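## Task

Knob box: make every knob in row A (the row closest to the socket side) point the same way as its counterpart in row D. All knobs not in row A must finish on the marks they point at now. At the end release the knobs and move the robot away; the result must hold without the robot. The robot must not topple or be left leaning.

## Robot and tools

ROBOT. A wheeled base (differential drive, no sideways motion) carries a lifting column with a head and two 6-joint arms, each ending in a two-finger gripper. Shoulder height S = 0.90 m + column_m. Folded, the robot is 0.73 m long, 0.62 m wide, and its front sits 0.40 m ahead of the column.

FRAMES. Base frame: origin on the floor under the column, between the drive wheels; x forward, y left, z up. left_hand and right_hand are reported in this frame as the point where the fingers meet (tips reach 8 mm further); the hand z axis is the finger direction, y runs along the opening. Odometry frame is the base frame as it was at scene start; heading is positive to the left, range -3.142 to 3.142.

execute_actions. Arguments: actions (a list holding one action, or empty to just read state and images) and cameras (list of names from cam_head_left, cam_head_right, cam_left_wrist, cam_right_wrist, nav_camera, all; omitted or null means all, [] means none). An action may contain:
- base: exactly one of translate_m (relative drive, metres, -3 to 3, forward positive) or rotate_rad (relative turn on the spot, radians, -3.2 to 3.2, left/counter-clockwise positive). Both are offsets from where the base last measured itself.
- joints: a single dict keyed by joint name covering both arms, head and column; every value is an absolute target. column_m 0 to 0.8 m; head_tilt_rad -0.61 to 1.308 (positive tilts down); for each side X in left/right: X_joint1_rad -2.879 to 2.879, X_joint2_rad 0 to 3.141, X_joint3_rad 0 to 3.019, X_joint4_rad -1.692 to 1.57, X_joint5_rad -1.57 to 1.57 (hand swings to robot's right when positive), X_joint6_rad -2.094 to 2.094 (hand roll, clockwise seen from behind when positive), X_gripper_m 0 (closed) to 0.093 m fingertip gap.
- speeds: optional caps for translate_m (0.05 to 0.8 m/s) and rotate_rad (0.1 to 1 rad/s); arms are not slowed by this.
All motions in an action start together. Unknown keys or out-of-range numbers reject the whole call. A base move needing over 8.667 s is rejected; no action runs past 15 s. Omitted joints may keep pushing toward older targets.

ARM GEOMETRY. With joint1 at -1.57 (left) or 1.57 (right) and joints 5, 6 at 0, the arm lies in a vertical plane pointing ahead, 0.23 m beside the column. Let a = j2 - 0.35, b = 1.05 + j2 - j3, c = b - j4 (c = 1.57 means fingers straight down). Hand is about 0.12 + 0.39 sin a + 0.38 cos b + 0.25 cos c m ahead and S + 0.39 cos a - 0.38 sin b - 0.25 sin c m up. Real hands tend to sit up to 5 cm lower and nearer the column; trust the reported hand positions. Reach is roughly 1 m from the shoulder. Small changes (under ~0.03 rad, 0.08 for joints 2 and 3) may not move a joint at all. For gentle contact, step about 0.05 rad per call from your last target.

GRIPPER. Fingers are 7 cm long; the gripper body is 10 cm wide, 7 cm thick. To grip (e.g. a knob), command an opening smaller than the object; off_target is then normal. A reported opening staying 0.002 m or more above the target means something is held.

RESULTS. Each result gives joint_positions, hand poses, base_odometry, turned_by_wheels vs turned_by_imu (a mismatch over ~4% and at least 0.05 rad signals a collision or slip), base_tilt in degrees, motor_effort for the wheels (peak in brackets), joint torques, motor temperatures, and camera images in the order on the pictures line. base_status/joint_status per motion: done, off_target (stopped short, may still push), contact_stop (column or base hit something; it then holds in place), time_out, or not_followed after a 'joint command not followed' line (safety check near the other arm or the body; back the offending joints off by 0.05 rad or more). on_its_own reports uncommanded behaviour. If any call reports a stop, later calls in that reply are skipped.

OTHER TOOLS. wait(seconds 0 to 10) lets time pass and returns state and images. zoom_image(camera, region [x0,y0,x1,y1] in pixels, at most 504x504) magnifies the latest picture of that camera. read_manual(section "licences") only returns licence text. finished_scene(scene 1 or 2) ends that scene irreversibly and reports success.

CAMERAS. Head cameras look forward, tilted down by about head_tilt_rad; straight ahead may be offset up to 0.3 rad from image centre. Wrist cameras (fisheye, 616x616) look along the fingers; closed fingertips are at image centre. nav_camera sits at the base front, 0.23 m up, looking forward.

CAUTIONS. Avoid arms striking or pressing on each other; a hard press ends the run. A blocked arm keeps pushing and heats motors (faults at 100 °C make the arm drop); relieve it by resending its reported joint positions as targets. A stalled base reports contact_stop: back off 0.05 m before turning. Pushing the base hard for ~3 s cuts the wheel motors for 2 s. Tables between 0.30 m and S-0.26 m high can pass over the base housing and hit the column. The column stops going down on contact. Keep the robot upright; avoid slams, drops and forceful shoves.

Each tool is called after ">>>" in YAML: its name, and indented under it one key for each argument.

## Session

>>> execute_actions:
  actions: []

Scene clock: 0.00 s.
Joint torques (N m, as the arm reports them, + toward a larger angle): no reading
Motor temperatures (°C, as the motors report them): left_arm=[34 35 34 35 34 35] | right_arm=[33 36 34 34 34 33]
base_odometry: x=+0.000 y=+0.000 heading=+0.000 (m, m, rad; odometry frame)
turned_by_wheels: +0.000 (rad since the last result)
turned_by_imu: +0.000 (rad since the last result)
base_tilt: forward=-0.2 right=-0.3 (deg)
base_status: not commanded
joint_positions: column_m=+0.554 head_tilt_rad=+0.867 left_joint1_rad=-1.575 left_joint2_rad=+0.901 left_joint3_rad=+0.364 left_joint4_rad=-0.961 left_joint5_rad=-0.029 left_joint6_rad=-0.070 left_gripper_m=+0.095 right_joint1_rad=+1.578 right_joint2_rad=+0.901 right_joint3_rad=+0.401 right_joint4_rad=-0.913 right_joint5_rad=-0.015 right_joint6_rad=-0.083 right_gripper_m=+0.095
joint_status: not commanded
wheel_motors_off: 0
motor_effort: left_wheel=+2 right_wheel=+5 (%)
left_hand: x=+0.1183 y=+0.2287 z=+1.2631 quat_wxyz=(+0.467, +0.022, -0.883, -0.028) (m; base frame)
right_hand: x=+0.1449 y=-0.2213 z=+1.2464 quat_wxyz=(+0.429, +0.037, -0.902, -0.027) (m; base frame)
pictures: cam_head_left, cam_head_right, cam_left_wrist, cam_right_wrist, nav_camera
camera_calibration (this result's frames):
cam_head_left: T_world_to_cam=[[-0.0809462, -0.991722, 0.0996737, -0.0903808], [-0.723769, -0.0102702, -0.689966, 1.08022], [0.685278, -0.127991, -0.716946, 0.995802], [0, 0, 0, 1]] pos_world=[0.0921154, 0.048915, 1.46826]
cam_head_right: T_world_to_cam=[[-0.0603504, -0.992016, 0.110732, -0.20913], [-0.722175, -0.0331876, -0.690913, 1.09095], [0.689072, -0.121665, -0.714407, 0.991839], [0, 0, 0, 1]] pos_world=[0.0917905, -0.050582, 1.48549]
cam_left_wrist: T_world_to_cam=[[0.0281718, -0.998651, -0.0436094, 0.280275], [0.010293, -0.0433346, 0.999008, -1.2463], [-0.99955, -0.0285927, 0.00905832, 0.241453], [0, 0, 0, 1]] pos_world=[0.246277, 0.232793, 1.2551]
cam_right_wrist: T_world_to_cam=[[0.0417635, -0.997212, -0.0618396, -0.146229], [-0.058374, -0.0642232, 0.996227, -1.242], [-0.997421, -0.0379961, -0.0608934, 0.331374], [0, 0, 0, 1]] pos_world=[0.264126, -0.212995, 1.24845]
Images, in order (width x height): cam_head_left 504x504, cam_head_right 504x504, cam_left_wrist 616x616, cam_right_wrist 616x616, nav_camera 504x504.

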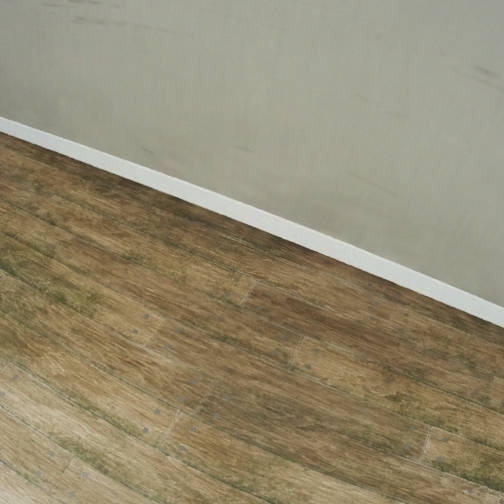

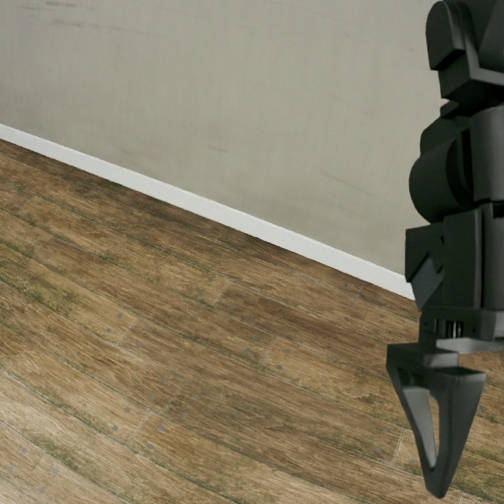

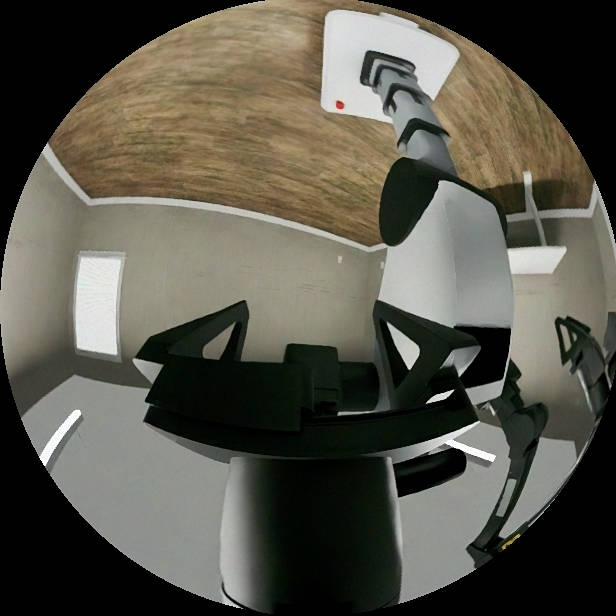

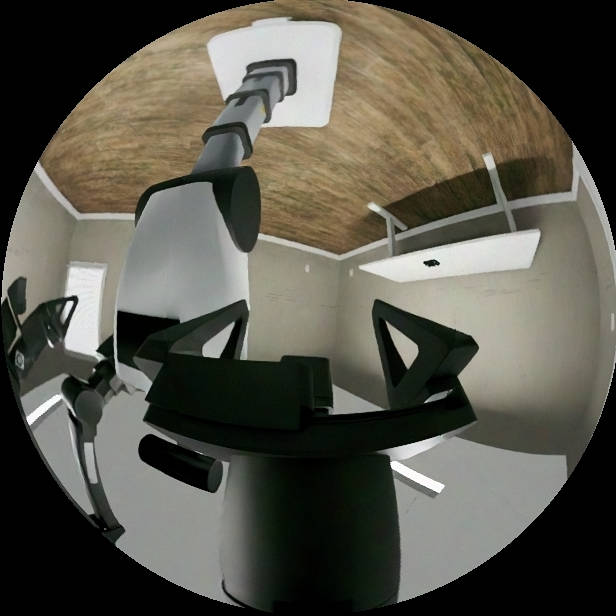

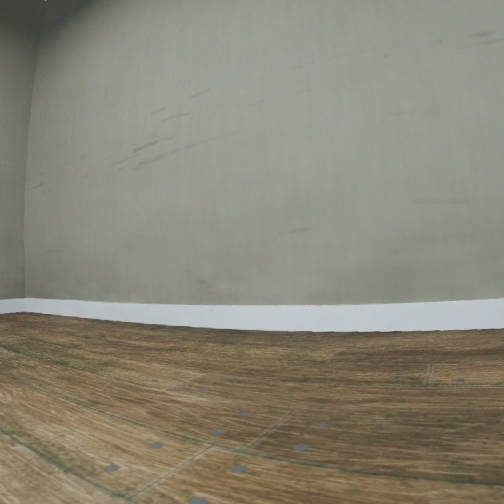

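>>> execute_actions:
  actions:
    - {"base":{"rotate_rad":-2.08},"joints":{"head_tilt_rad":0.5,"column_m":0.3,"right_joint1_rad":1.57,"right_joint2_rad":0.95,"right_joint3_rad":1.3,"right_joint4_rad":-0.82,"right_joint5_rad":0,"right_joint6_rad":0,"right_gripper_m":0.019}}
  cameras: ["cam_head_left","cam_head_right"]

Scene clock: 3.93 s.
Joint torques (N m, as the arm reports them, + toward a larger angle): left_arm=[ 1.51 -7.12 -1.66 -1.57 -0.1   0.08] | right_arm=[  0.84 -15.25   7.17   0.3   -0.07   0.19]
Motor temperatures (°C, as the motors report them): left_arm=[34 36 34 35 34 35] | right_arm=[33 37 34 34 34 33]
base_odometry: x=+0.000 y=+0.000 heading=-2.079 (m, m, rad; odometry frame)
turned_by_wheels: -2.079 (rad since the last result)
turned_by_imu: -2.072 (rad since the last result)
base_tilt: forward=-0.2 right=-0.1 (deg)
base_status: done
joint_positions: column_m=+0.300 head_tilt_rad=+0.518 left_joint1_rad=-1.575 left_joint2_rad=+0.901 left_joint3_rad=+0.364 left_joint4_rad=-0.961 left_joint5_rad=-0.029 left_joint6_rad=-0.070 left_gripper_m=+0.095 right_joint1_rad=+1.572 right_joint2_rad=+0.948 right_joint3_rad=+1.282 right_joint4_rad=-0.822 right_joint5_rad=-0.001 right_joint6_rad=-0.010 right_gripper_m=+0.019
joint_status: all done
wheel_motors_off: 0
motor_effort: left_wheel=+4(32) right_wheel=-5(48) (%)
left_hand: x=+0.1183 y=+0.2287 z=+1.0094 quat_wxyz=(+0.467, +0.022, -0.883, -0.028) (m; base frame)
right_hand: x=+0.6395 y=-0.2250 z=+1.0238 quat_wxyz=(-0.018, +0.005, -1.000, -0.001) (m; base frame)
pictures: cam_head_left, cam_head_right
camera_calibration (this result's frames):
cam_head_left: T_world_to_cam=[[-0.110165, -0.991722, 0.0659609, -0.0202839], [-0.444004, -0.0102702, -0.895966, 1.15617], [0.889227, -0.127991, -0.439197, 0.446571], [0, 0, 0, 1]] pos_world=[0.114005, 0.048915, 1.23336]
cam_head_right: T_world_to_cam=[[-0.0945958, -0.992016, 0.0833988, -0.144181], [-0.442182, -0.0331876, -0.896311, 1.16587], [0.891923, -0.121665, -0.435513, 0.441835], [0, 0, 0, 1]] pos_world=[0.107806, -0.050582, 1.24943]
Images, in order (width x height): cam_head_left 504x504, cam_head_right 504x504.

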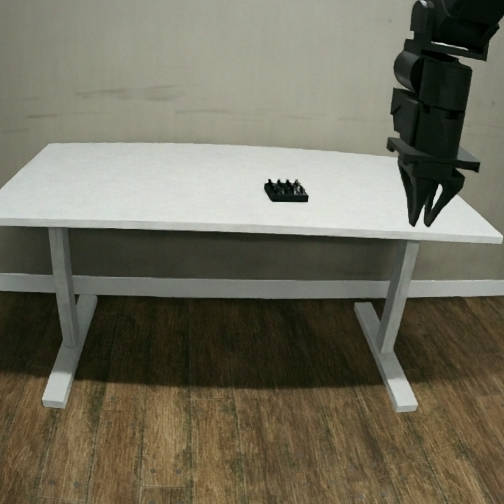

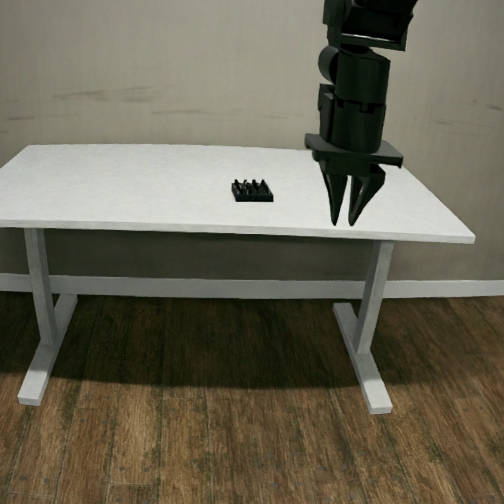

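>>> execute_actions:
  actions:
    - {"base":{"translate_m":0.7},"joints":{"head_tilt_rad":0.65,"column_m":0.2,"right_joint4_rad":-0.87}}
  cameras: ["cam_head_right","cam_right_wrist"]

>>> zoom_image:
  camera: "cam_right_wrist"
  region: [210,110,410,310]

Scene clock: 6.90 s.
Joint torques (N m, as the arm reports them, + toward a larger angle): left_arm=[ 1.54 -7.09 -1.81 -1.58 -0.11  0.1 ] | right_arm=[  0.56 -15.32   7.02  -0.2   -0.07   0.15]
Motor temperatures (°C, as the motors report them): left_arm=[34 36 34 35 34 35] | right_arm=[33 37 35 34 34 33]
base_odometry: x=-0.341 y=-0.611 heading=-2.079 (m, m, rad; odometry frame)
turned_by_wheels: +0.000 (rad since the last result)
turned_by_imu: +0.002 (rad since the last result)
base_tilt: forward=-0.3 right=-0.3 (deg)
base_status: done
joint_positions: column_m=+0.200 head_tilt_rad=+0.653 left_joint1_rad=-1.575 left_joint2_rad=+0.901 left_joint3_rad=+0.366 left_joint4_rad=-0.961 left_joint5_rad=-0.029 left_joint6_rad=-0.070 left_gripper_m=+0.095 right_joint1_rad=+1.572 right_joint2_rad=+0.948 right_joint3_rad=+1.282 right_joint4_rad=-0.863 right_joint5_rad=-0.001 right_joint6_rad=-0.010 right_gripper_m=+0.019
joint_status: all done
wheel_motors_off: 0
motor_effort: left_wheel=+1(45) right_wheel=+1(54) (%)
left_hand: x=+0.1192 y=+0.2287 z=+0.9091 quat_wxyz=(+0.466, +0.022, -0.884, -0.028) (m; base frame)
right_hand: x=+0.6295 y=-0.2250 z=+0.9237 quat_wxyz=(+0.002, +0.005, -1.000, -0.001) (m; base frame)
pictures: cam_head_right, cam_right_wrist
camera_calibration (this result's frames):
cam_head_right: T_world_to_cam=[[-0.0824838, -0.992016, 0.0953948, -0.150674], [-0.559026, -0.0331876, -0.828486, 1.00163], [0.825037, -0.121665, -0.551825, 0.539573], [0, 0, 0, 1]] pos_world=[0.10234, -0.050582, 1.14196]
cam_right_wrist: T_world_to_cam=[[-0.00554225, -0.999951, 0.00814692, -0.225635], [-0.809377, 0.00927022, 0.587216, -0.0253867], [-0.587263, -0.00333944, -0.809389, 1.23586], [0, 0, 0, 1]] pos_world=[0.703979, -0.221262, 1.01704]
Images, in order (width x height): cam_head_right 504x504, cam_right_wrist 616x616.

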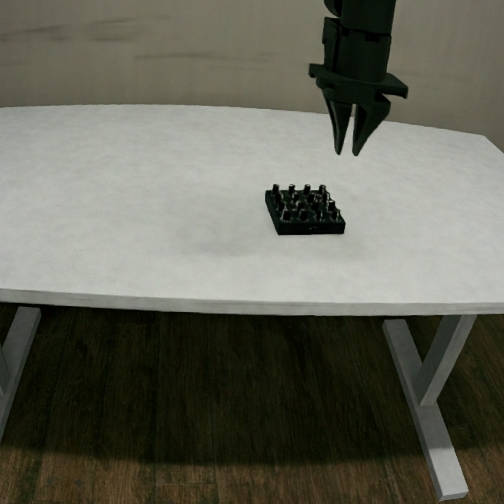

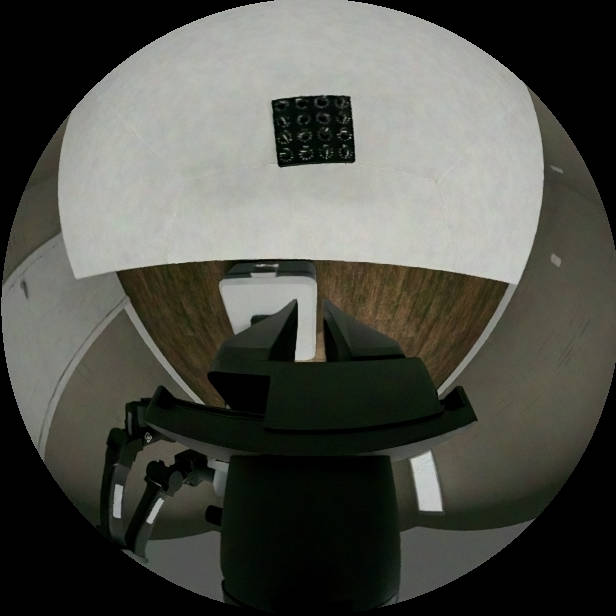

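Region (210, 110, 410, 310) of cam_right_wrist's 616x616 image, scaled by 2.520, with more detail than that image has.

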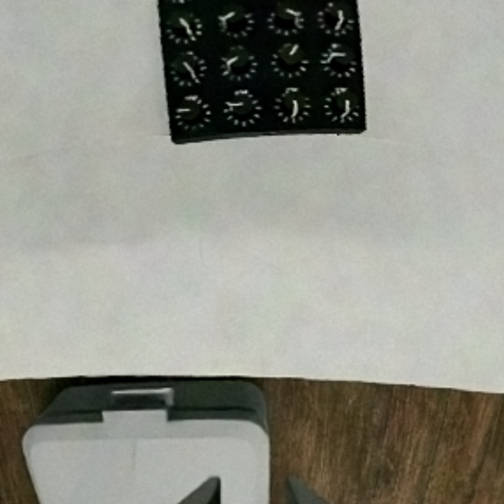

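>>> execute_actions:
  actions:
    - {"base":{"translate_m":0.09},"joints":{"column_m":0.085}}
  cameras: ["cam_head_right","cam_right_wrist"]

>>> zoom_image:
  camera: "cam_right_wrist"
  region: [210,110,410,310]

Scene clock: 9.07 s.
Joint torques (N m, as the arm reports them, + toward a larger angle): left_arm=[ 1.58 -7.2  -1.93 -1.57 -0.11  0.09] | right_arm=[  1.76 -15.47   7.04   0.11   0.03   0.11]
Motor temperatures (°C, as the motors report them): left_arm=[34 36 34 35 34 35] | right_arm=[33 37 35 34 34 33]
base_odometry: x=-0.385 y=-0.690 heading=-2.080 (m, m, rad; odometry frame)
turned_by_wheels: +0.000 (rad since the last result)
turned_by_imu: +0.001 (rad since the last result)
base_tilt: forward=+0.0 right=-0.2 (deg)
base_status: done
joint_positions: column_m=+0.085 head_tilt_rad=+0.654 left_joint1_rad=-1.575 left_joint2_rad=+0.900 left_joint3_rad=+0.366 left_joint4_rad=-0.961 left_joint5_rad=-0.029 left_joint6_rad=-0.070 left_gripper_m=+0.095 right_joint1_rad=+1.572 right_joint2_rad=+0.948 right_joint3_rad=+1.282 right_joint4_rad=-0.863 right_joint5_rad=-0.001 right_joint6_rad=-0.010 right_gripper_m=+0.019
joint_status: all done
wheel_motors_off: 0
motor_effort: left_wheel=+0(28) right_wheel=+0(37) (%)
left_hand: x=+0.1195 y=+0.2287 z=+0.7940 quat_wxyz=(+0.466, +0.022, -0.884, -0.028) (m; base frame)
right_hand: x=+0.6294 y=-0.2250 z=+0.8087 quat_wxyz=(+0.003, +0.005, -1.000, -0.001) (m; base frame)
pictures: cam_head_right, cam_right_wrist
camera_calibration (this result's frames):
cam_head_right: T_world_to_cam=[[-0.0824738, -0.992016, 0.0954034, -0.139714], [-0.559113, -0.0331876, -0.828427, 0.906305], [0.824979, -0.121665, -0.551912, 0.476216], [0, 0, 0, 1]] pos_world=[0.102336, -0.050582, 1.02697]
cam_right_wrist: T_world_to_cam=[[-0.0055389, -0.999951, 0.00814917, -0.224703], [-0.809153, 0.00927011, 0.587525, 0.0416684], [-0.587572, -0.00333969, -0.809165, 1.14275], [0, 0, 0, 1]] pos_world=[0.703921, -0.221262, 0.902027]
Images, in order (width x height): cam_head_right 504x504, cam_right_wrist 616x616.

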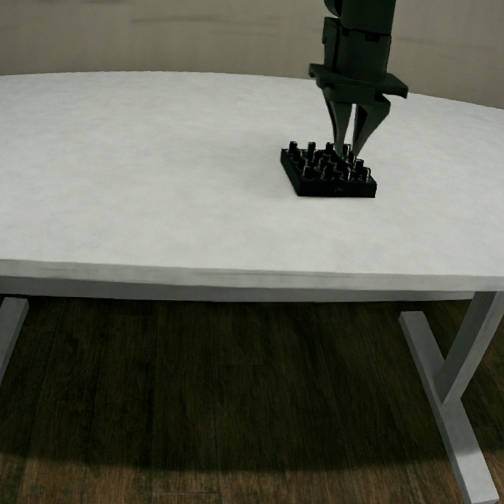

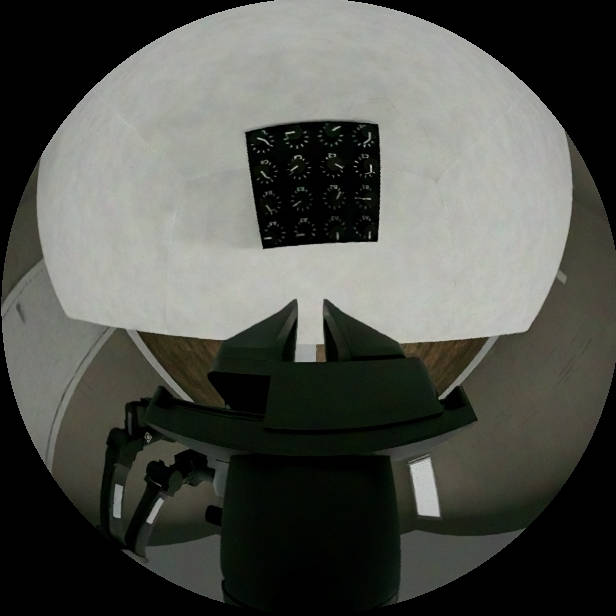

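Region (210, 110, 410, 310) of cam_right_wrist's 616x616 image, scaled by 2.520, with more detail than that image has.

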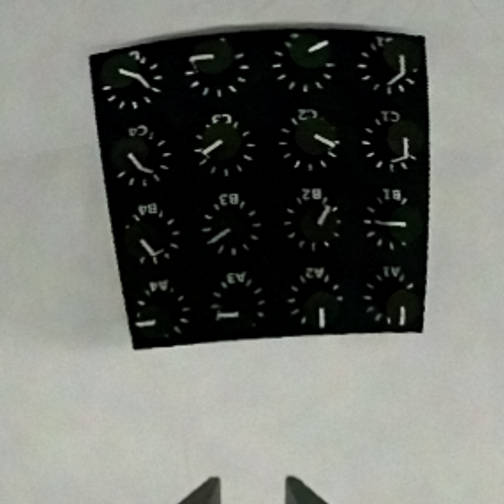

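>>> execute_actions:
  actions:
    - {"base":{"rotate_rad":-0.032},"joints":{"column_m":0.065}}
  cameras: []

>>> execute_actions:
  actions:
    - {"base":{"translate_m":0.052}}
  cameras: ["cam_right_wrist","cam_head_right"]

>>> zoom_image:
  camera: "cam_right_wrist"
  region: [210,130,410,330]

>>> zoom_image:
  camera: "cam_head_right"
  region: [260,100,400,220]

>>> execute_actions:
  actions:
    - {"joints":{"right_joint6_rad":1.57}}
  cameras: ["cam_right_wrist"]

>>> zoom_image:
  camera: "cam_right_wrist"
  region: [210,130,410,330]

Scene clock: 10.17 s.
Joint torques (N m, as the arm reports them, + toward a larger angle): left_arm=[ 1.52 -7.12 -1.84 -1.57 -0.11  0.09] | right_arm=[  1.09 -15.37   7.14  -0.31  -0.04   0.17]
Motor temperatures (°C, as the motors report them): left_arm=[34 36 34 35 34 35] | right_arm=[33 38 35 34 34 33]
base_odometry: x=-0.385 y=-0.690 heading=-2.110 (m, m, rad; odometry frame)
turned_by_wheels: -0.030 (rad since the last result)
turned_by_imu: -0.029 (rad since the last result)
base_tilt: forward=-0.1 right=-0.2 (deg)
base_status: done
joint_positions: column_m=+0.065 head_tilt_rad=+0.654 left_joint1_rad=-1.575 left_joint2_rad=+0.900 left_joint3_rad=+0.366 left_joint4_rad=-0.961 left_joint5_rad=-0.029 left_joint6_rad=-0.070 left_gripper_m=+0.095 right_joint1_rad=+1.572 right_joint2_rad=+0.948 right_joint3_rad=+1.282 right_joint4_rad=-0.863 right_joint5_rad=-0.001 right_joint6_rad=-0.010 right_gripper_m=+0.019
joint_status: all done
wheel_motors_off: 0
motor_effort: left_wheel=+2(40) right_wheel=+0(46) (%)
left_hand: x=+0.1195 y=+0.2287 z=+0.7740 quat_wxyz=(+0.466, +0.022, -0.884, -0.028) (m; base frame)
right_hand: x=+0.6294 y=-0.2250 z=+0.7886 quat_wxyz=(+0.003, +0.005, -1.000, -0.001) (m; base frame)
pictures: none
No camera images: the call's "cameras" was empty. Leave "cameras" out to get every camera's image.

Scene clock: 11.27 s.
Joint torques (N m, as the arm reports them, + toward a larger angle): left_arm=[ 1.51 -7.03 -1.76 -1.53 -0.11  0.09] | right_arm=[  1.55 -15.61   6.86   0.02   0.05   0.14]
Motor temperatures (°C, as the motors report them): left_arm=[34 36 34 35 34 35] | right_arm=[33 38 36 34 34 33]
base_odometry: x=-0.411 y=-0.735 heading=-2.110 (m, m, rad; odometry frame)
turned_by_wheels: -0.001 (rad since the last result)
turned_by_imu: +0.000 (rad since the last result)
base_tilt: forward=-0.2 right=+0.0 (deg)
base_status: done
joint_positions: column_m=+0.065 head_tilt_rad=+0.654 left_joint1_rad=-1.575 left_joint2_rad=+0.900 left_joint3_rad=+0.366 left_joint4_rad=-0.961 left_joint5_rad=-0.029 left_joint6_rad=-0.070 left_gripper_m=+0.095 right_joint1_rad=+1.572 right_joint2_rad=+0.948 right_joint3_rad=+1.282 right_joint4_rad=-0.863 right_joint5_rad=-0.001 right_joint6_rad=-0.010 right_gripper_m=+0.019
joint_status: not commanded
wheel_motors_off: 0
motor_effort: left_wheel=-1(32) right_wheel=+2(52) (%)
left_hand: x=+0.1193 y=+0.2287 z=+0.7741 quat_wxyz=(+0.466, +0.022, -0.884, -0.028) (m; base frame)
right_hand: x=+0.6293 y=-0.2250 z=+0.7886 quat_wxyz=(+0.003, +0.005, -1.000, -0.001) (m; base frame)
pictures: cam_head_right, cam_right_wrist
camera_calibration (this result's frames):
cam_head_right: T_world_to_cam=[[-0.0824633, -0.992016, 0.0954125, -0.137813], [-0.559204, -0.0331876, -0.828366, 0.889649], [0.824919, -0.121665, -0.552003, 0.465257], [0, 0, 0, 1]] pos_world=[0.102331, -0.050582, 1.00693]
cam_right_wrist: T_world_to_cam=[[-0.00553555, -0.999951, 0.00815142, -0.224544], [-0.808929, 0.00927, 0.587833, 0.0529781], [-0.58788, -0.00333994, -0.808941, 1.12651], [0, 0, 0, 1]] pos_world=[0.703863, -0.221262, 0.881965]
Images, in order (width x height): cam_head_right 504x504, cam_right_wrist 616x616.

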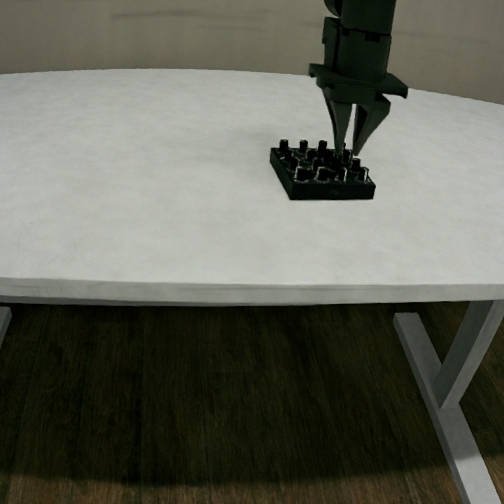

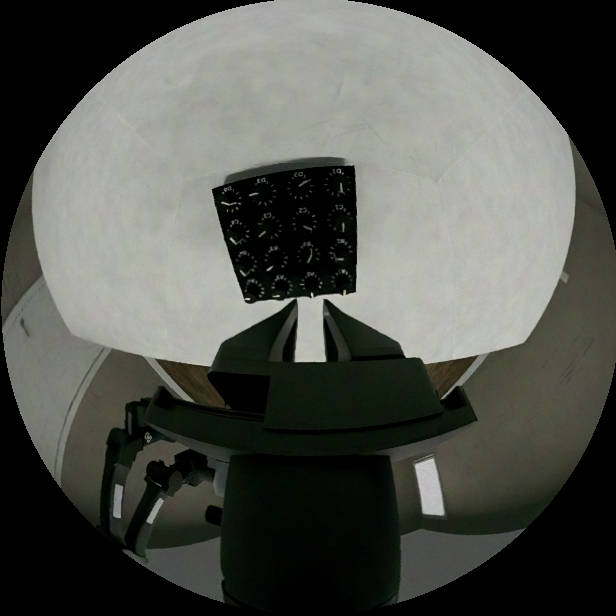

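Region (210, 130, 410, 330) of cam_right_wrist's 616x616 image, scaled by 2.520, with more detail than that image has.

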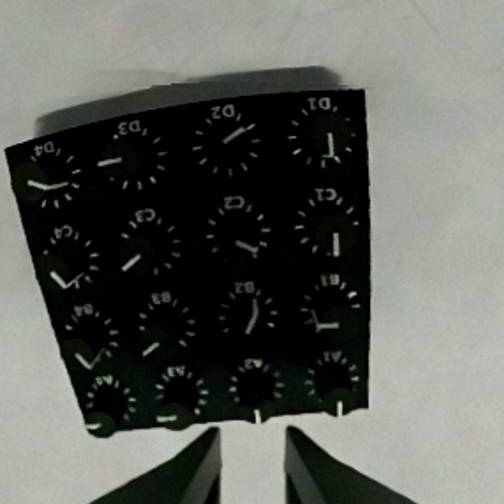

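Region (260, 100, 400, 220) of cam_head_right's 504x504 image, scaled by 3.600, with more detail than that image has; it fills the top 432 rows of this view, and the rest is white.

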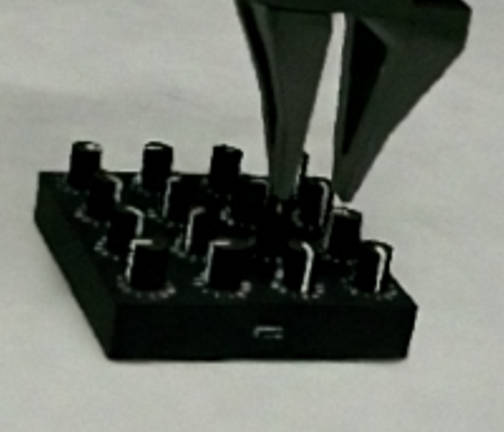

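Scene clock: 13.00 s.
Joint torques (N m, as the arm reports them, + toward a larger angle): left_arm=[ 1.52 -7.16 -1.79 -1.58 -0.11  0.1 ] | right_arm=[  0.7  -15.4    6.97  -0.17   0.07   0.13]
Motor temperatures (°C, as the motors report them): left_arm=[34 36 34 35 34 35] | right_arm=[33 38 36 34 34 33]
base_odometry: x=-0.411 y=-0.735 heading=-2.110 (m, m, rad; odometry frame)
turned_by_wheels: +0.000 (rad since the last result)
turned_by_imu: +0.001 (rad since the last result)
base_tilt: forward=-0.2 right=-0.1 (deg)
base_status: not commanded
joint_positions: column_m=+0.065 head_tilt_rad=+0.654 left_joint1_rad=-1.575 left_joint2_rad=+0.900 left_joint3_rad=+0.366 left_joint4_rad=-0.961 left_joint5_rad=-0.029 left_joint6_rad=-0.070 left_gripper_m=+0.095 right_joint1_rad=+1.572 right_joint2_rad=+0.948 right_joint3_rad=+1.282 right_joint4_rad=-0.863 right_joint5_rad=-0.001 right_joint6_rad=+1.559 right_gripper_m=+0.019
joint_status: all done
wheel_motors_off: 0
motor_effort: left_wheel=-1(0) right_wheel=+2(2) (%)
left_hand: x=+0.1193 y=+0.2287 z=+0.7741 quat_wxyz=(+0.466, +0.022, -0.884, -0.028) (m; base frame)
right_hand: x=+0.6293 y=-0.2250 z=+0.7886 quat_wxyz=(+0.003, -0.703, -0.711, +0.001) (m; base frame)
pictures: cam_right_wrist
camera_calibration (this result's frames):
cam_right_wrist: T_world_to_cam=[[-0.999876, 0.00377931, 0.0153029, 0.621373], [0.0120114, 0.811352, 0.584435, -0.280488], [-0.0102073, 0.584546, -0.811296, 0.897111], [0, 0, 0, 1]] pos_world=[0.633822, -0.299177, 0.882241]
Images, in order (width x height): cam_right_wrist 616x616.

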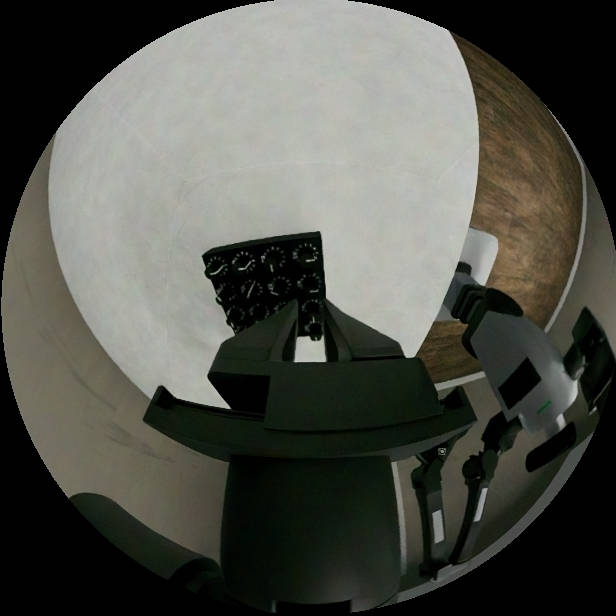

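Region (210, 130, 410, 330) of cam_right_wrist's 616x616 image, scaled by 2.520, with more detail than that image has.

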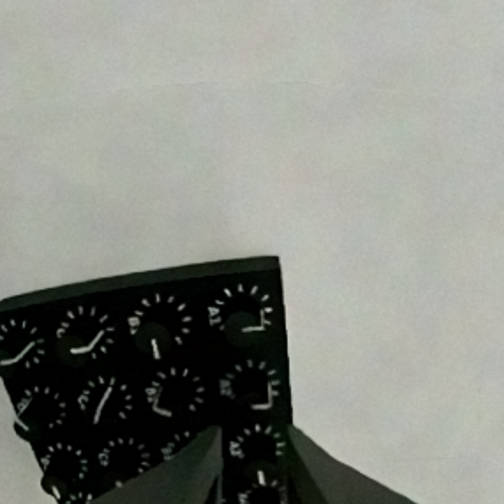

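>>> execute_actions:
  actions:
    - {"joints":{"column_m":0.042}}
  cameras: []

>>> execute_actions:
  actions:
    - {"joints":{"right_gripper_m":0.006}}
  cameras: []

>>> execute_actions:
  actions:
    - {"joints":{"right_joint6_rad":-0.55}}
  cameras: []

>>> execute_actions:
  actions:
    - {"joints":{"right_gripper_m":0.019}}
  cameras: []

>>> execute_actions:
  actions:
    - {"joints":{"column_m":0.062}}
  cameras: []

>>> execute_actions:
  actions:
    - {"base":{"rotate_rad":0.082},"joints":{"right_joint6_rad":0}}
  cameras: ["cam_right_wrist"]

>>> zoom_image:
  camera: "cam_right_wrist"
  region: [240,160,440,360]

>>> execute_actions:
  actions:
    - {"base":{"translate_m":-0.022},"joints":{"right_joint6_rad":1.57}}
  cameras: ["cam_right_wrist"]

>>> zoom_image:
  camera: "cam_right_wrist"
  region: [210,130,410,330]

Scene clock: 14.20 s.
Joint torques (N m, as the arm reports them, + toward a larger angle): left_arm=[ 1.6  -6.92 -1.74 -1.58 -0.11  0.1 ] | right_arm=[  0.27 -14.79   7.16  -0.09   0.01   0.2 ]
Motor temperatures (°C, as the motors report them): left_arm=[34 36 34 35 34 35] | right_arm=[33 38 36 34 34 33]
base_odometry: x=-0.411 y=-0.735 heading=-2.110 (m, m, rad; odometry frame)
turned_by_wheels: +0.000 (rad since the last result)
turned_by_imu: +0.000 (rad since the last result)
base_tilt: forward=-0.2 right=-0.1 (deg)
base_status: not commanded
joint_positions: column_m=+0.042 head_tilt_rad=+0.654 left_joint1_rad=-1.575 left_joint2_rad=+0.900 left_joint3_rad=+0.366 left_joint4_rad=-0.961 left_joint5_rad=-0.029 left_joint6_rad=-0.070 left_gripper_m=+0.095 right_joint1_rad=+1.572 right_joint2_rad=+0.948 right_joint3_rad=+1.282 right_joint4_rad=-0.863 right_joint5_rad=-0.001 right_joint6_rad=+1.559 right_gripper_m=+0.019
joint_status: all done
wheel_motors_off: 0
motor_effort: left_wheel=-1(2) right_wheel=+3(3) (%)
left_hand: x=+0.1193 y=+0.2287 z=+0.7511 quat_wxyz=(+0.466, +0.022, -0.884, -0.028) (m; base frame)
right_hand: x=+0.6293 y=-0.2250 z=+0.7657 quat_wxyz=(+0.003, -0.703, -0.711, +0.001) (m; base frame)
pictures: none
No camera images: the call's "cameras" was empty. Leave "cameras" out to get every camera's image.

Scene clock: 14.63 s.
Joint torques (N m, as the arm reports them, + toward a larger angle): left_arm=[ 1.58 -7.15 -1.78 -1.53 -0.11  0.1 ] | right_arm=[  0.75 -15.11   7.1   -0.19   0.09   0.17]
Motor temperatures (°C, as the motors report them): left_arm=[34 36 34 35 34 35] | right_arm=[33 38 36 34 34 33]
base_odometry: x=-0.411 y=-0.735 heading=-2.110 (m, m, rad; odometry frame)
turned_by_wheels: +0.000 (rad since the last result)
turned_by_imu: +0.000 (rad since the last result)
base_tilt: forward=-0.3 right=+0.0 (deg)
base_status: not commanded
joint_positions: column_m=+0.042 head_tilt_rad=+0.654 left_joint1_rad=-1.575 left_joint2_rad=+0.900 left_joint3_rad=+0.366 left_joint4_rad=-0.961 left_joint5_rad=-0.029 left_joint6_rad=-0.070 left_gripper_m=+0.095 right_joint1_rad=+1.572 right_joint2_rad=+0.948 right_joint3_rad=+1.282 right_joint4_rad=-0.863 right_joint5_rad=-0.001 right_joint6_rad=+1.559 right_gripper_m=+0.009
joint_status: all done
wheel_motors_off: 0
motor_effort: left_wheel=-1(1) right_wheel=+4(3) (%)
left_hand: x=+0.1193 y=+0.2287 z=+0.7511 quat_wxyz=(+0.466, +0.022, -0.884, -0.028) (m; base frame)
right_hand: x=+0.6293 y=-0.2250 z=+0.7657 quat_wxyz=(+0.003, -0.703, -0.711, +0.001) (m; base frame)
pictures: none
No camera images: the call's "cameras" was empty. Leave "cameras" out to get every camera's image.

Scene clock: 16.60 s.
Joint torques (N m, as the arm reports them, + toward a larger angle): left_arm=[ 1.61 -7.1  -1.79 -1.55 -0.11  0.09] | right_arm=[  0.98 -15.24   7.2    0.17  -0.2   -0.1 ]
Motor temperatures (°C, as the motors report them): left_arm=[34 36 34 35 34 35] | right_arm=[33 38 36 34 34 33]
base_odometry: x=-0.411 y=-0.735 heading=-2.110 (m, m, rad; odometry frame)
turned_by_wheels: +0.000 (rad since the last result)
turned_by_imu: +0.001 (rad since the last result)
base_tilt: forward=-0.2 right=-0.2 (deg)
base_status: not commanded
joint_positions: column_m=+0.042 head_tilt_rad=+0.654 left_joint1_rad=-1.575 left_joint2_rad=+0.900 left_joint3_rad=+0.366 left_joint4_rad=-0.961 left_joint5_rad=-0.029 left_joint6_rad=-0.070 left_gripper_m=+0.095 right_joint1_rad=+1.570 right_joint2_rad=+0.948 right_joint3_rad=+1.282 right_joint4_rad=-0.866 right_joint5_rad=+0.004 right_joint6_rad=-0.537 right_gripper_m=+0.009
joint_status: all done
wheel_motors_off: 0
motor_effort: left_wheel=-1(1) right_wheel=+3(3) (%)
left_hand: x=+0.1193 y=+0.2287 z=+0.7511 quat_wxyz=(+0.466, +0.022, -0.884, -0.028) (m; base frame)
right_hand: x=+0.6285 y=-0.2264 z=+0.7657 quat_wxyz=(+0.005, +0.265, -0.964, +0.001) (m; base frame)
pictures: none
No camera images: the call's "cameras" was empty. Leave "cameras" out to get every camera's image.

Scene clock: 17.03 s.
Joint torques (N m, as the arm reports them, + toward a larger angle): left_arm=[ 1.44 -7.06 -1.77 -1.56 -0.11  0.09] | right_arm=[  1.03 -14.83   7.07  -0.01  -0.14   0.  ]
Motor temperatures (°C, as the motors report them): left_arm=[34 36 34 35 34 35] | right_arm=[33 38 36 34 34 33]
base_odometry: x=-0.411 y=-0.735 heading=-2.110 (m, m, rad; odometry frame)
turned_by_wheels: +0.000 (rad since the last result)
turned_by_imu: +0.000 (rad since the last result)
base_tilt: forward=-0.2 right=-0.1 (deg)
base_status: not commanded
joint_positions: column_m=+0.042 head_tilt_rad=+0.654 left_joint1_rad=-1.575 left_joint2_rad=+0.900 left_joint3_rad=+0.366 left_joint4_rad=-0.961 left_joint5_rad=-0.029 left_joint6_rad=-0.070 left_gripper_m=+0.095 right_joint1_rad=+1.570 right_joint2_rad=+0.948 right_joint3_rad=+1.282 right_joint4_rad=-0.866 right_joint5_rad=+0.003 right_joint6_rad=-0.538 right_gripper_m=+0.019
joint_status: all done
wheel_motors_off: 0
motor_effort: left_wheel=-2(1) right_wheel=+3(4) (%)
left_hand: x=+0.1193 y=+0.2287 z=+0.7511 quat_wxyz=(+0.466, +0.022, -0.884, -0.028) (m; base frame)
right_hand: x=+0.6285 y=-0.2262 z=+0.7657 quat_wxyz=(+0.005, +0.266, -0.964, +0.000) (m; base frame)
pictures: none
No camera images: the call's "cameras" was empty. Leave "cameras" out to get every camera's image.

Scene clock: 17.90 s.
Joint torques (N m, as the arm reports them, + toward a larger angle): left_arm=[ 1.55 -7.11 -1.78 -1.56 -0.11  0.1 ] | right_arm=[  0.69 -14.79   7.05  -0.17  -0.2   -0.06]
Motor temperatures (°C, as the motors report them): left_arm=[34 36 34 35 34 35] | right_arm=[33 38 36 34 34 33]
base_odometry: x=-0.411 y=-0.735 heading=-2.110 (m, m, rad; odometry frame)
turned_by_wheels: +0.000 (rad since the last result)
turned_by_imu: +0.000 (rad since the last result)
base_tilt: forward=-0.3 right=-0.2 (deg)
base_status: not commanded
joint_positions: column_m=+0.062 head_tilt_rad=+0.654 left_joint1_rad=-1.575 left_joint2_rad=+0.900 left_joint3_rad=+0.366 left_joint4_rad=-0.961 left_joint5_rad=-0.029 left_joint6_rad=-0.070 left_gripper_m=+0.095 right_joint1_rad=+1.570 right_joint2_rad=+0.948 right_joint3_rad=+1.282 right_joint4_rad=-0.866 right_joint5_rad=+0.003 right_joint6_rad=-0.538 right_gripper_m=+0.019
joint_status: all done
wheel_motors_off: 0
motor_effort: left_wheel=-1(2) right_wheel=+3(4) (%)
left_hand: x=+0.1193 y=+0.2287 z=+0.7710 quat_wxyz=(+0.466, +0.022, -0.884, -0.028) (m; base frame)
right_hand: x=+0.6285 y=-0.2262 z=+0.7856 quat_wxyz=(+0.005, +0.266, -0.964, +0.000) (m; base frame)
pictures: none
No camera images: the call's "cameras" was empty. Leave "cameras" out to get every camera's image.

Scene clock: 19.03 s.
Joint torques (N m, as the arm reports them, + toward a larger angle): left_arm=[ 1.49 -7.02 -1.76 -1.58 -0.1   0.09] | right_arm=[  0.73 -14.82   7.22   0.16  -0.1    0.2 ]
Motor temperatures (°C, as the motors report them): left_arm=[34 36 34 35 34 35] | right_arm=[33 38 36 34 34 33]
base_odometry: x=-0.412 y=-0.735 heading=-2.030 (m, m, rad; odometry frame)
turned_by_wheels: +0.080 (rad since the last result)
turned_by_imu: +0.081 (rad since the last result)
base_tilt: forward=-0.3 right=+0.0 (deg)
base_status: done
joint_positions: column_m=+0.062 head_tilt_rad=+0.654 left_joint1_rad=-1.575 left_joint2_rad=+0.900 left_joint3_rad=+0.365 left_joint4_rad=-0.961 left_joint5_rad=-0.029 left_joint6_rad=-0.070 left_gripper_m=+0.095 right_joint1_rad=+1.570 right_joint2_rad=+0.948 right_joint3_rad=+1.282 right_joint4_rad=-0.866 right_joint5_rad=+0.001 right_joint6_rad=-0.011 right_gripper_m=+0.019
joint_status: all done
wheel_motors_off: 0
motor_effort: left_wheel=+0(36) right_wheel=+2(38) (%)
left_hand: x=+0.1191 y=+0.2287 z=+0.7711 quat_wxyz=(+0.466, +0.022, -0.884, -0.028) (m; base frame)
right_hand: x=+0.6285 y=-0.2260 z=+0.7856 quat_wxyz=(+0.004, +0.005, -1.000, +0.001) (m; base frame)
pictures: cam_right_wrist
camera_calibration (this result's frames):
cam_right_wrist: T_world_to_cam=[[-0.00511077, -0.999922, 0.011388, -0.228309], [-0.807135, 0.0108479, 0.590267, 0.0514948], [-0.590344, -0.00617494, -0.807128, 1.12307], [0, 0, 0, 1]] pos_world=[0.703395, -0.221915, 0.878666]
Images, in order (width x height): cam_right_wrist 616x616.

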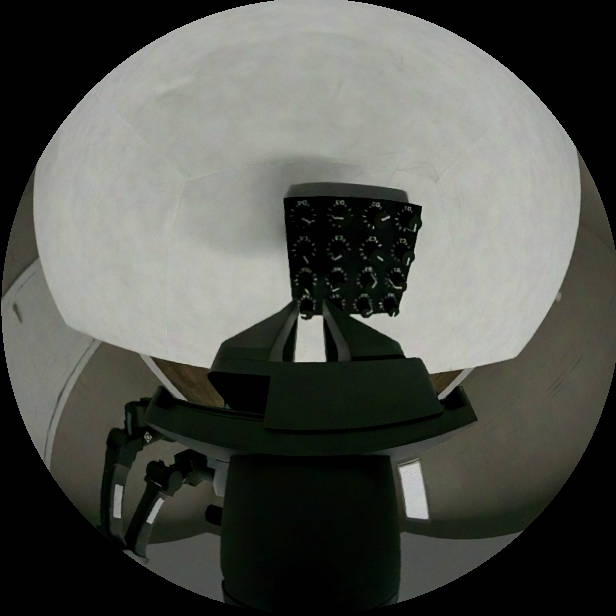

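Region (240, 160, 440, 360) of cam_right_wrist's 616x616 image, scaled by 2.520, with more detail than that image has.

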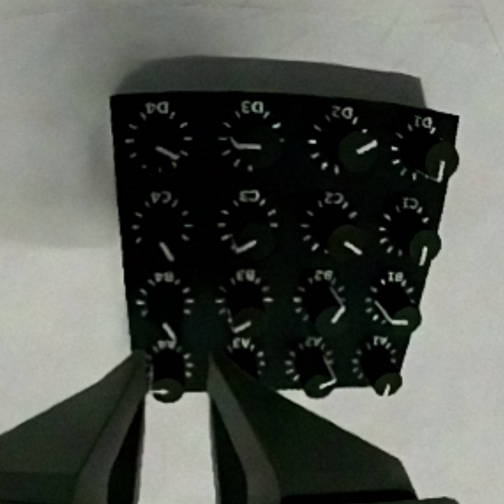

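Scene clock: 20.77 s.
Joint torques (N m, as the arm reports them, + toward a larger angle): left_arm=[ 1.49 -7.   -1.51 -1.54 -0.11  0.09] | right_arm=[  0.91 -14.74   6.96   0.    -0.11   0.21]
Motor temperatures (°C, as the motors report them): left_arm=[34 36 34 35 34 35] | right_arm=[33 38 36 34 34 33]
base_odometry: x=-0.402 y=-0.715 heading=-2.031 (m, m, rad; odometry frame)
turned_by_wheels: -0.001 (rad since the last result)
turned_by_imu: -0.001 (rad since the last result)
base_tilt: forward=-0.1 right=-0.2 (deg)
base_status: done
joint_positions: column_m=+0.062 head_tilt_rad=+0.654 left_joint1_rad=-1.575 left_joint2_rad=+0.900 left_joint3_rad=+0.362 left_joint4_rad=-0.961 left_joint5_rad=-0.029 left_joint6_rad=-0.070 left_gripper_m=+0.095 right_joint1_rad=+1.570 right_joint2_rad=+0.948 right_joint3_rad=+1.282 right_joint4_rad=-0.866 right_joint5_rad=+0.001 right_joint6_rad=+1.559 right_gripper_m=+0.019
joint_status: all done
wheel_motors_off: 0
motor_effort: left_wheel=+0(56) right_wheel=+1(40) (%)
left_hand: x=+0.1173 y=+0.2287 z=+0.7718 quat_wxyz=(+0.468, +0.022, -0.883, -0.028) (m; base frame)
right_hand: x=+0.6285 y=-0.2260 z=+0.7856 quat_wxyz=(+0.002, -0.703, -0.711, +0.004) (m; base frame)
pictures: cam_right_wrist
camera_calibration (this result's frames):
cam_right_wrist: T_world_to_cam=[[-0.999821, 0.00458292, 0.0183408, 0.618434], [0.0143997, 0.813225, 0.581772, -0.27688], [-0.012249, 0.581932, -0.813145, 0.897341], [0, 0, 0, 1]] pos_world=[0.633302, -0.29986, 0.879407]
Images, in order (width x height): cam_right_wrist 616x616.

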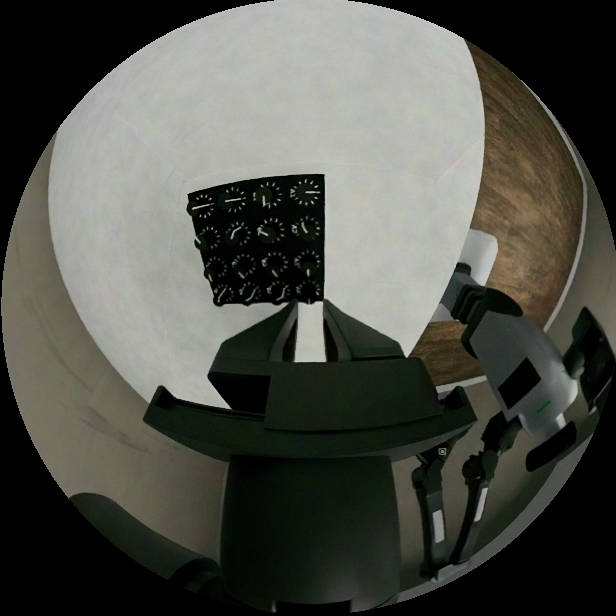

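Region (210, 130, 410, 330) of cam_right_wrist's 616x616 image, scaled by 2.520, with more detail than that image has.

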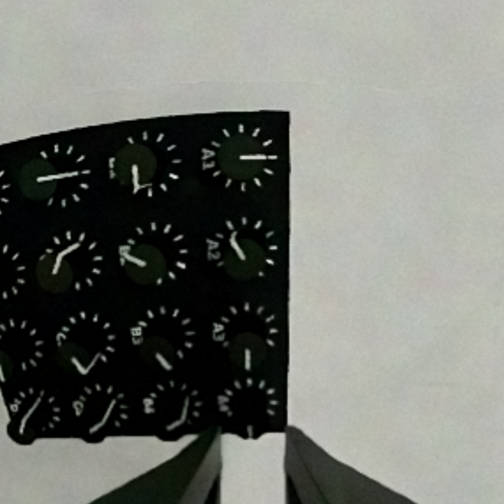

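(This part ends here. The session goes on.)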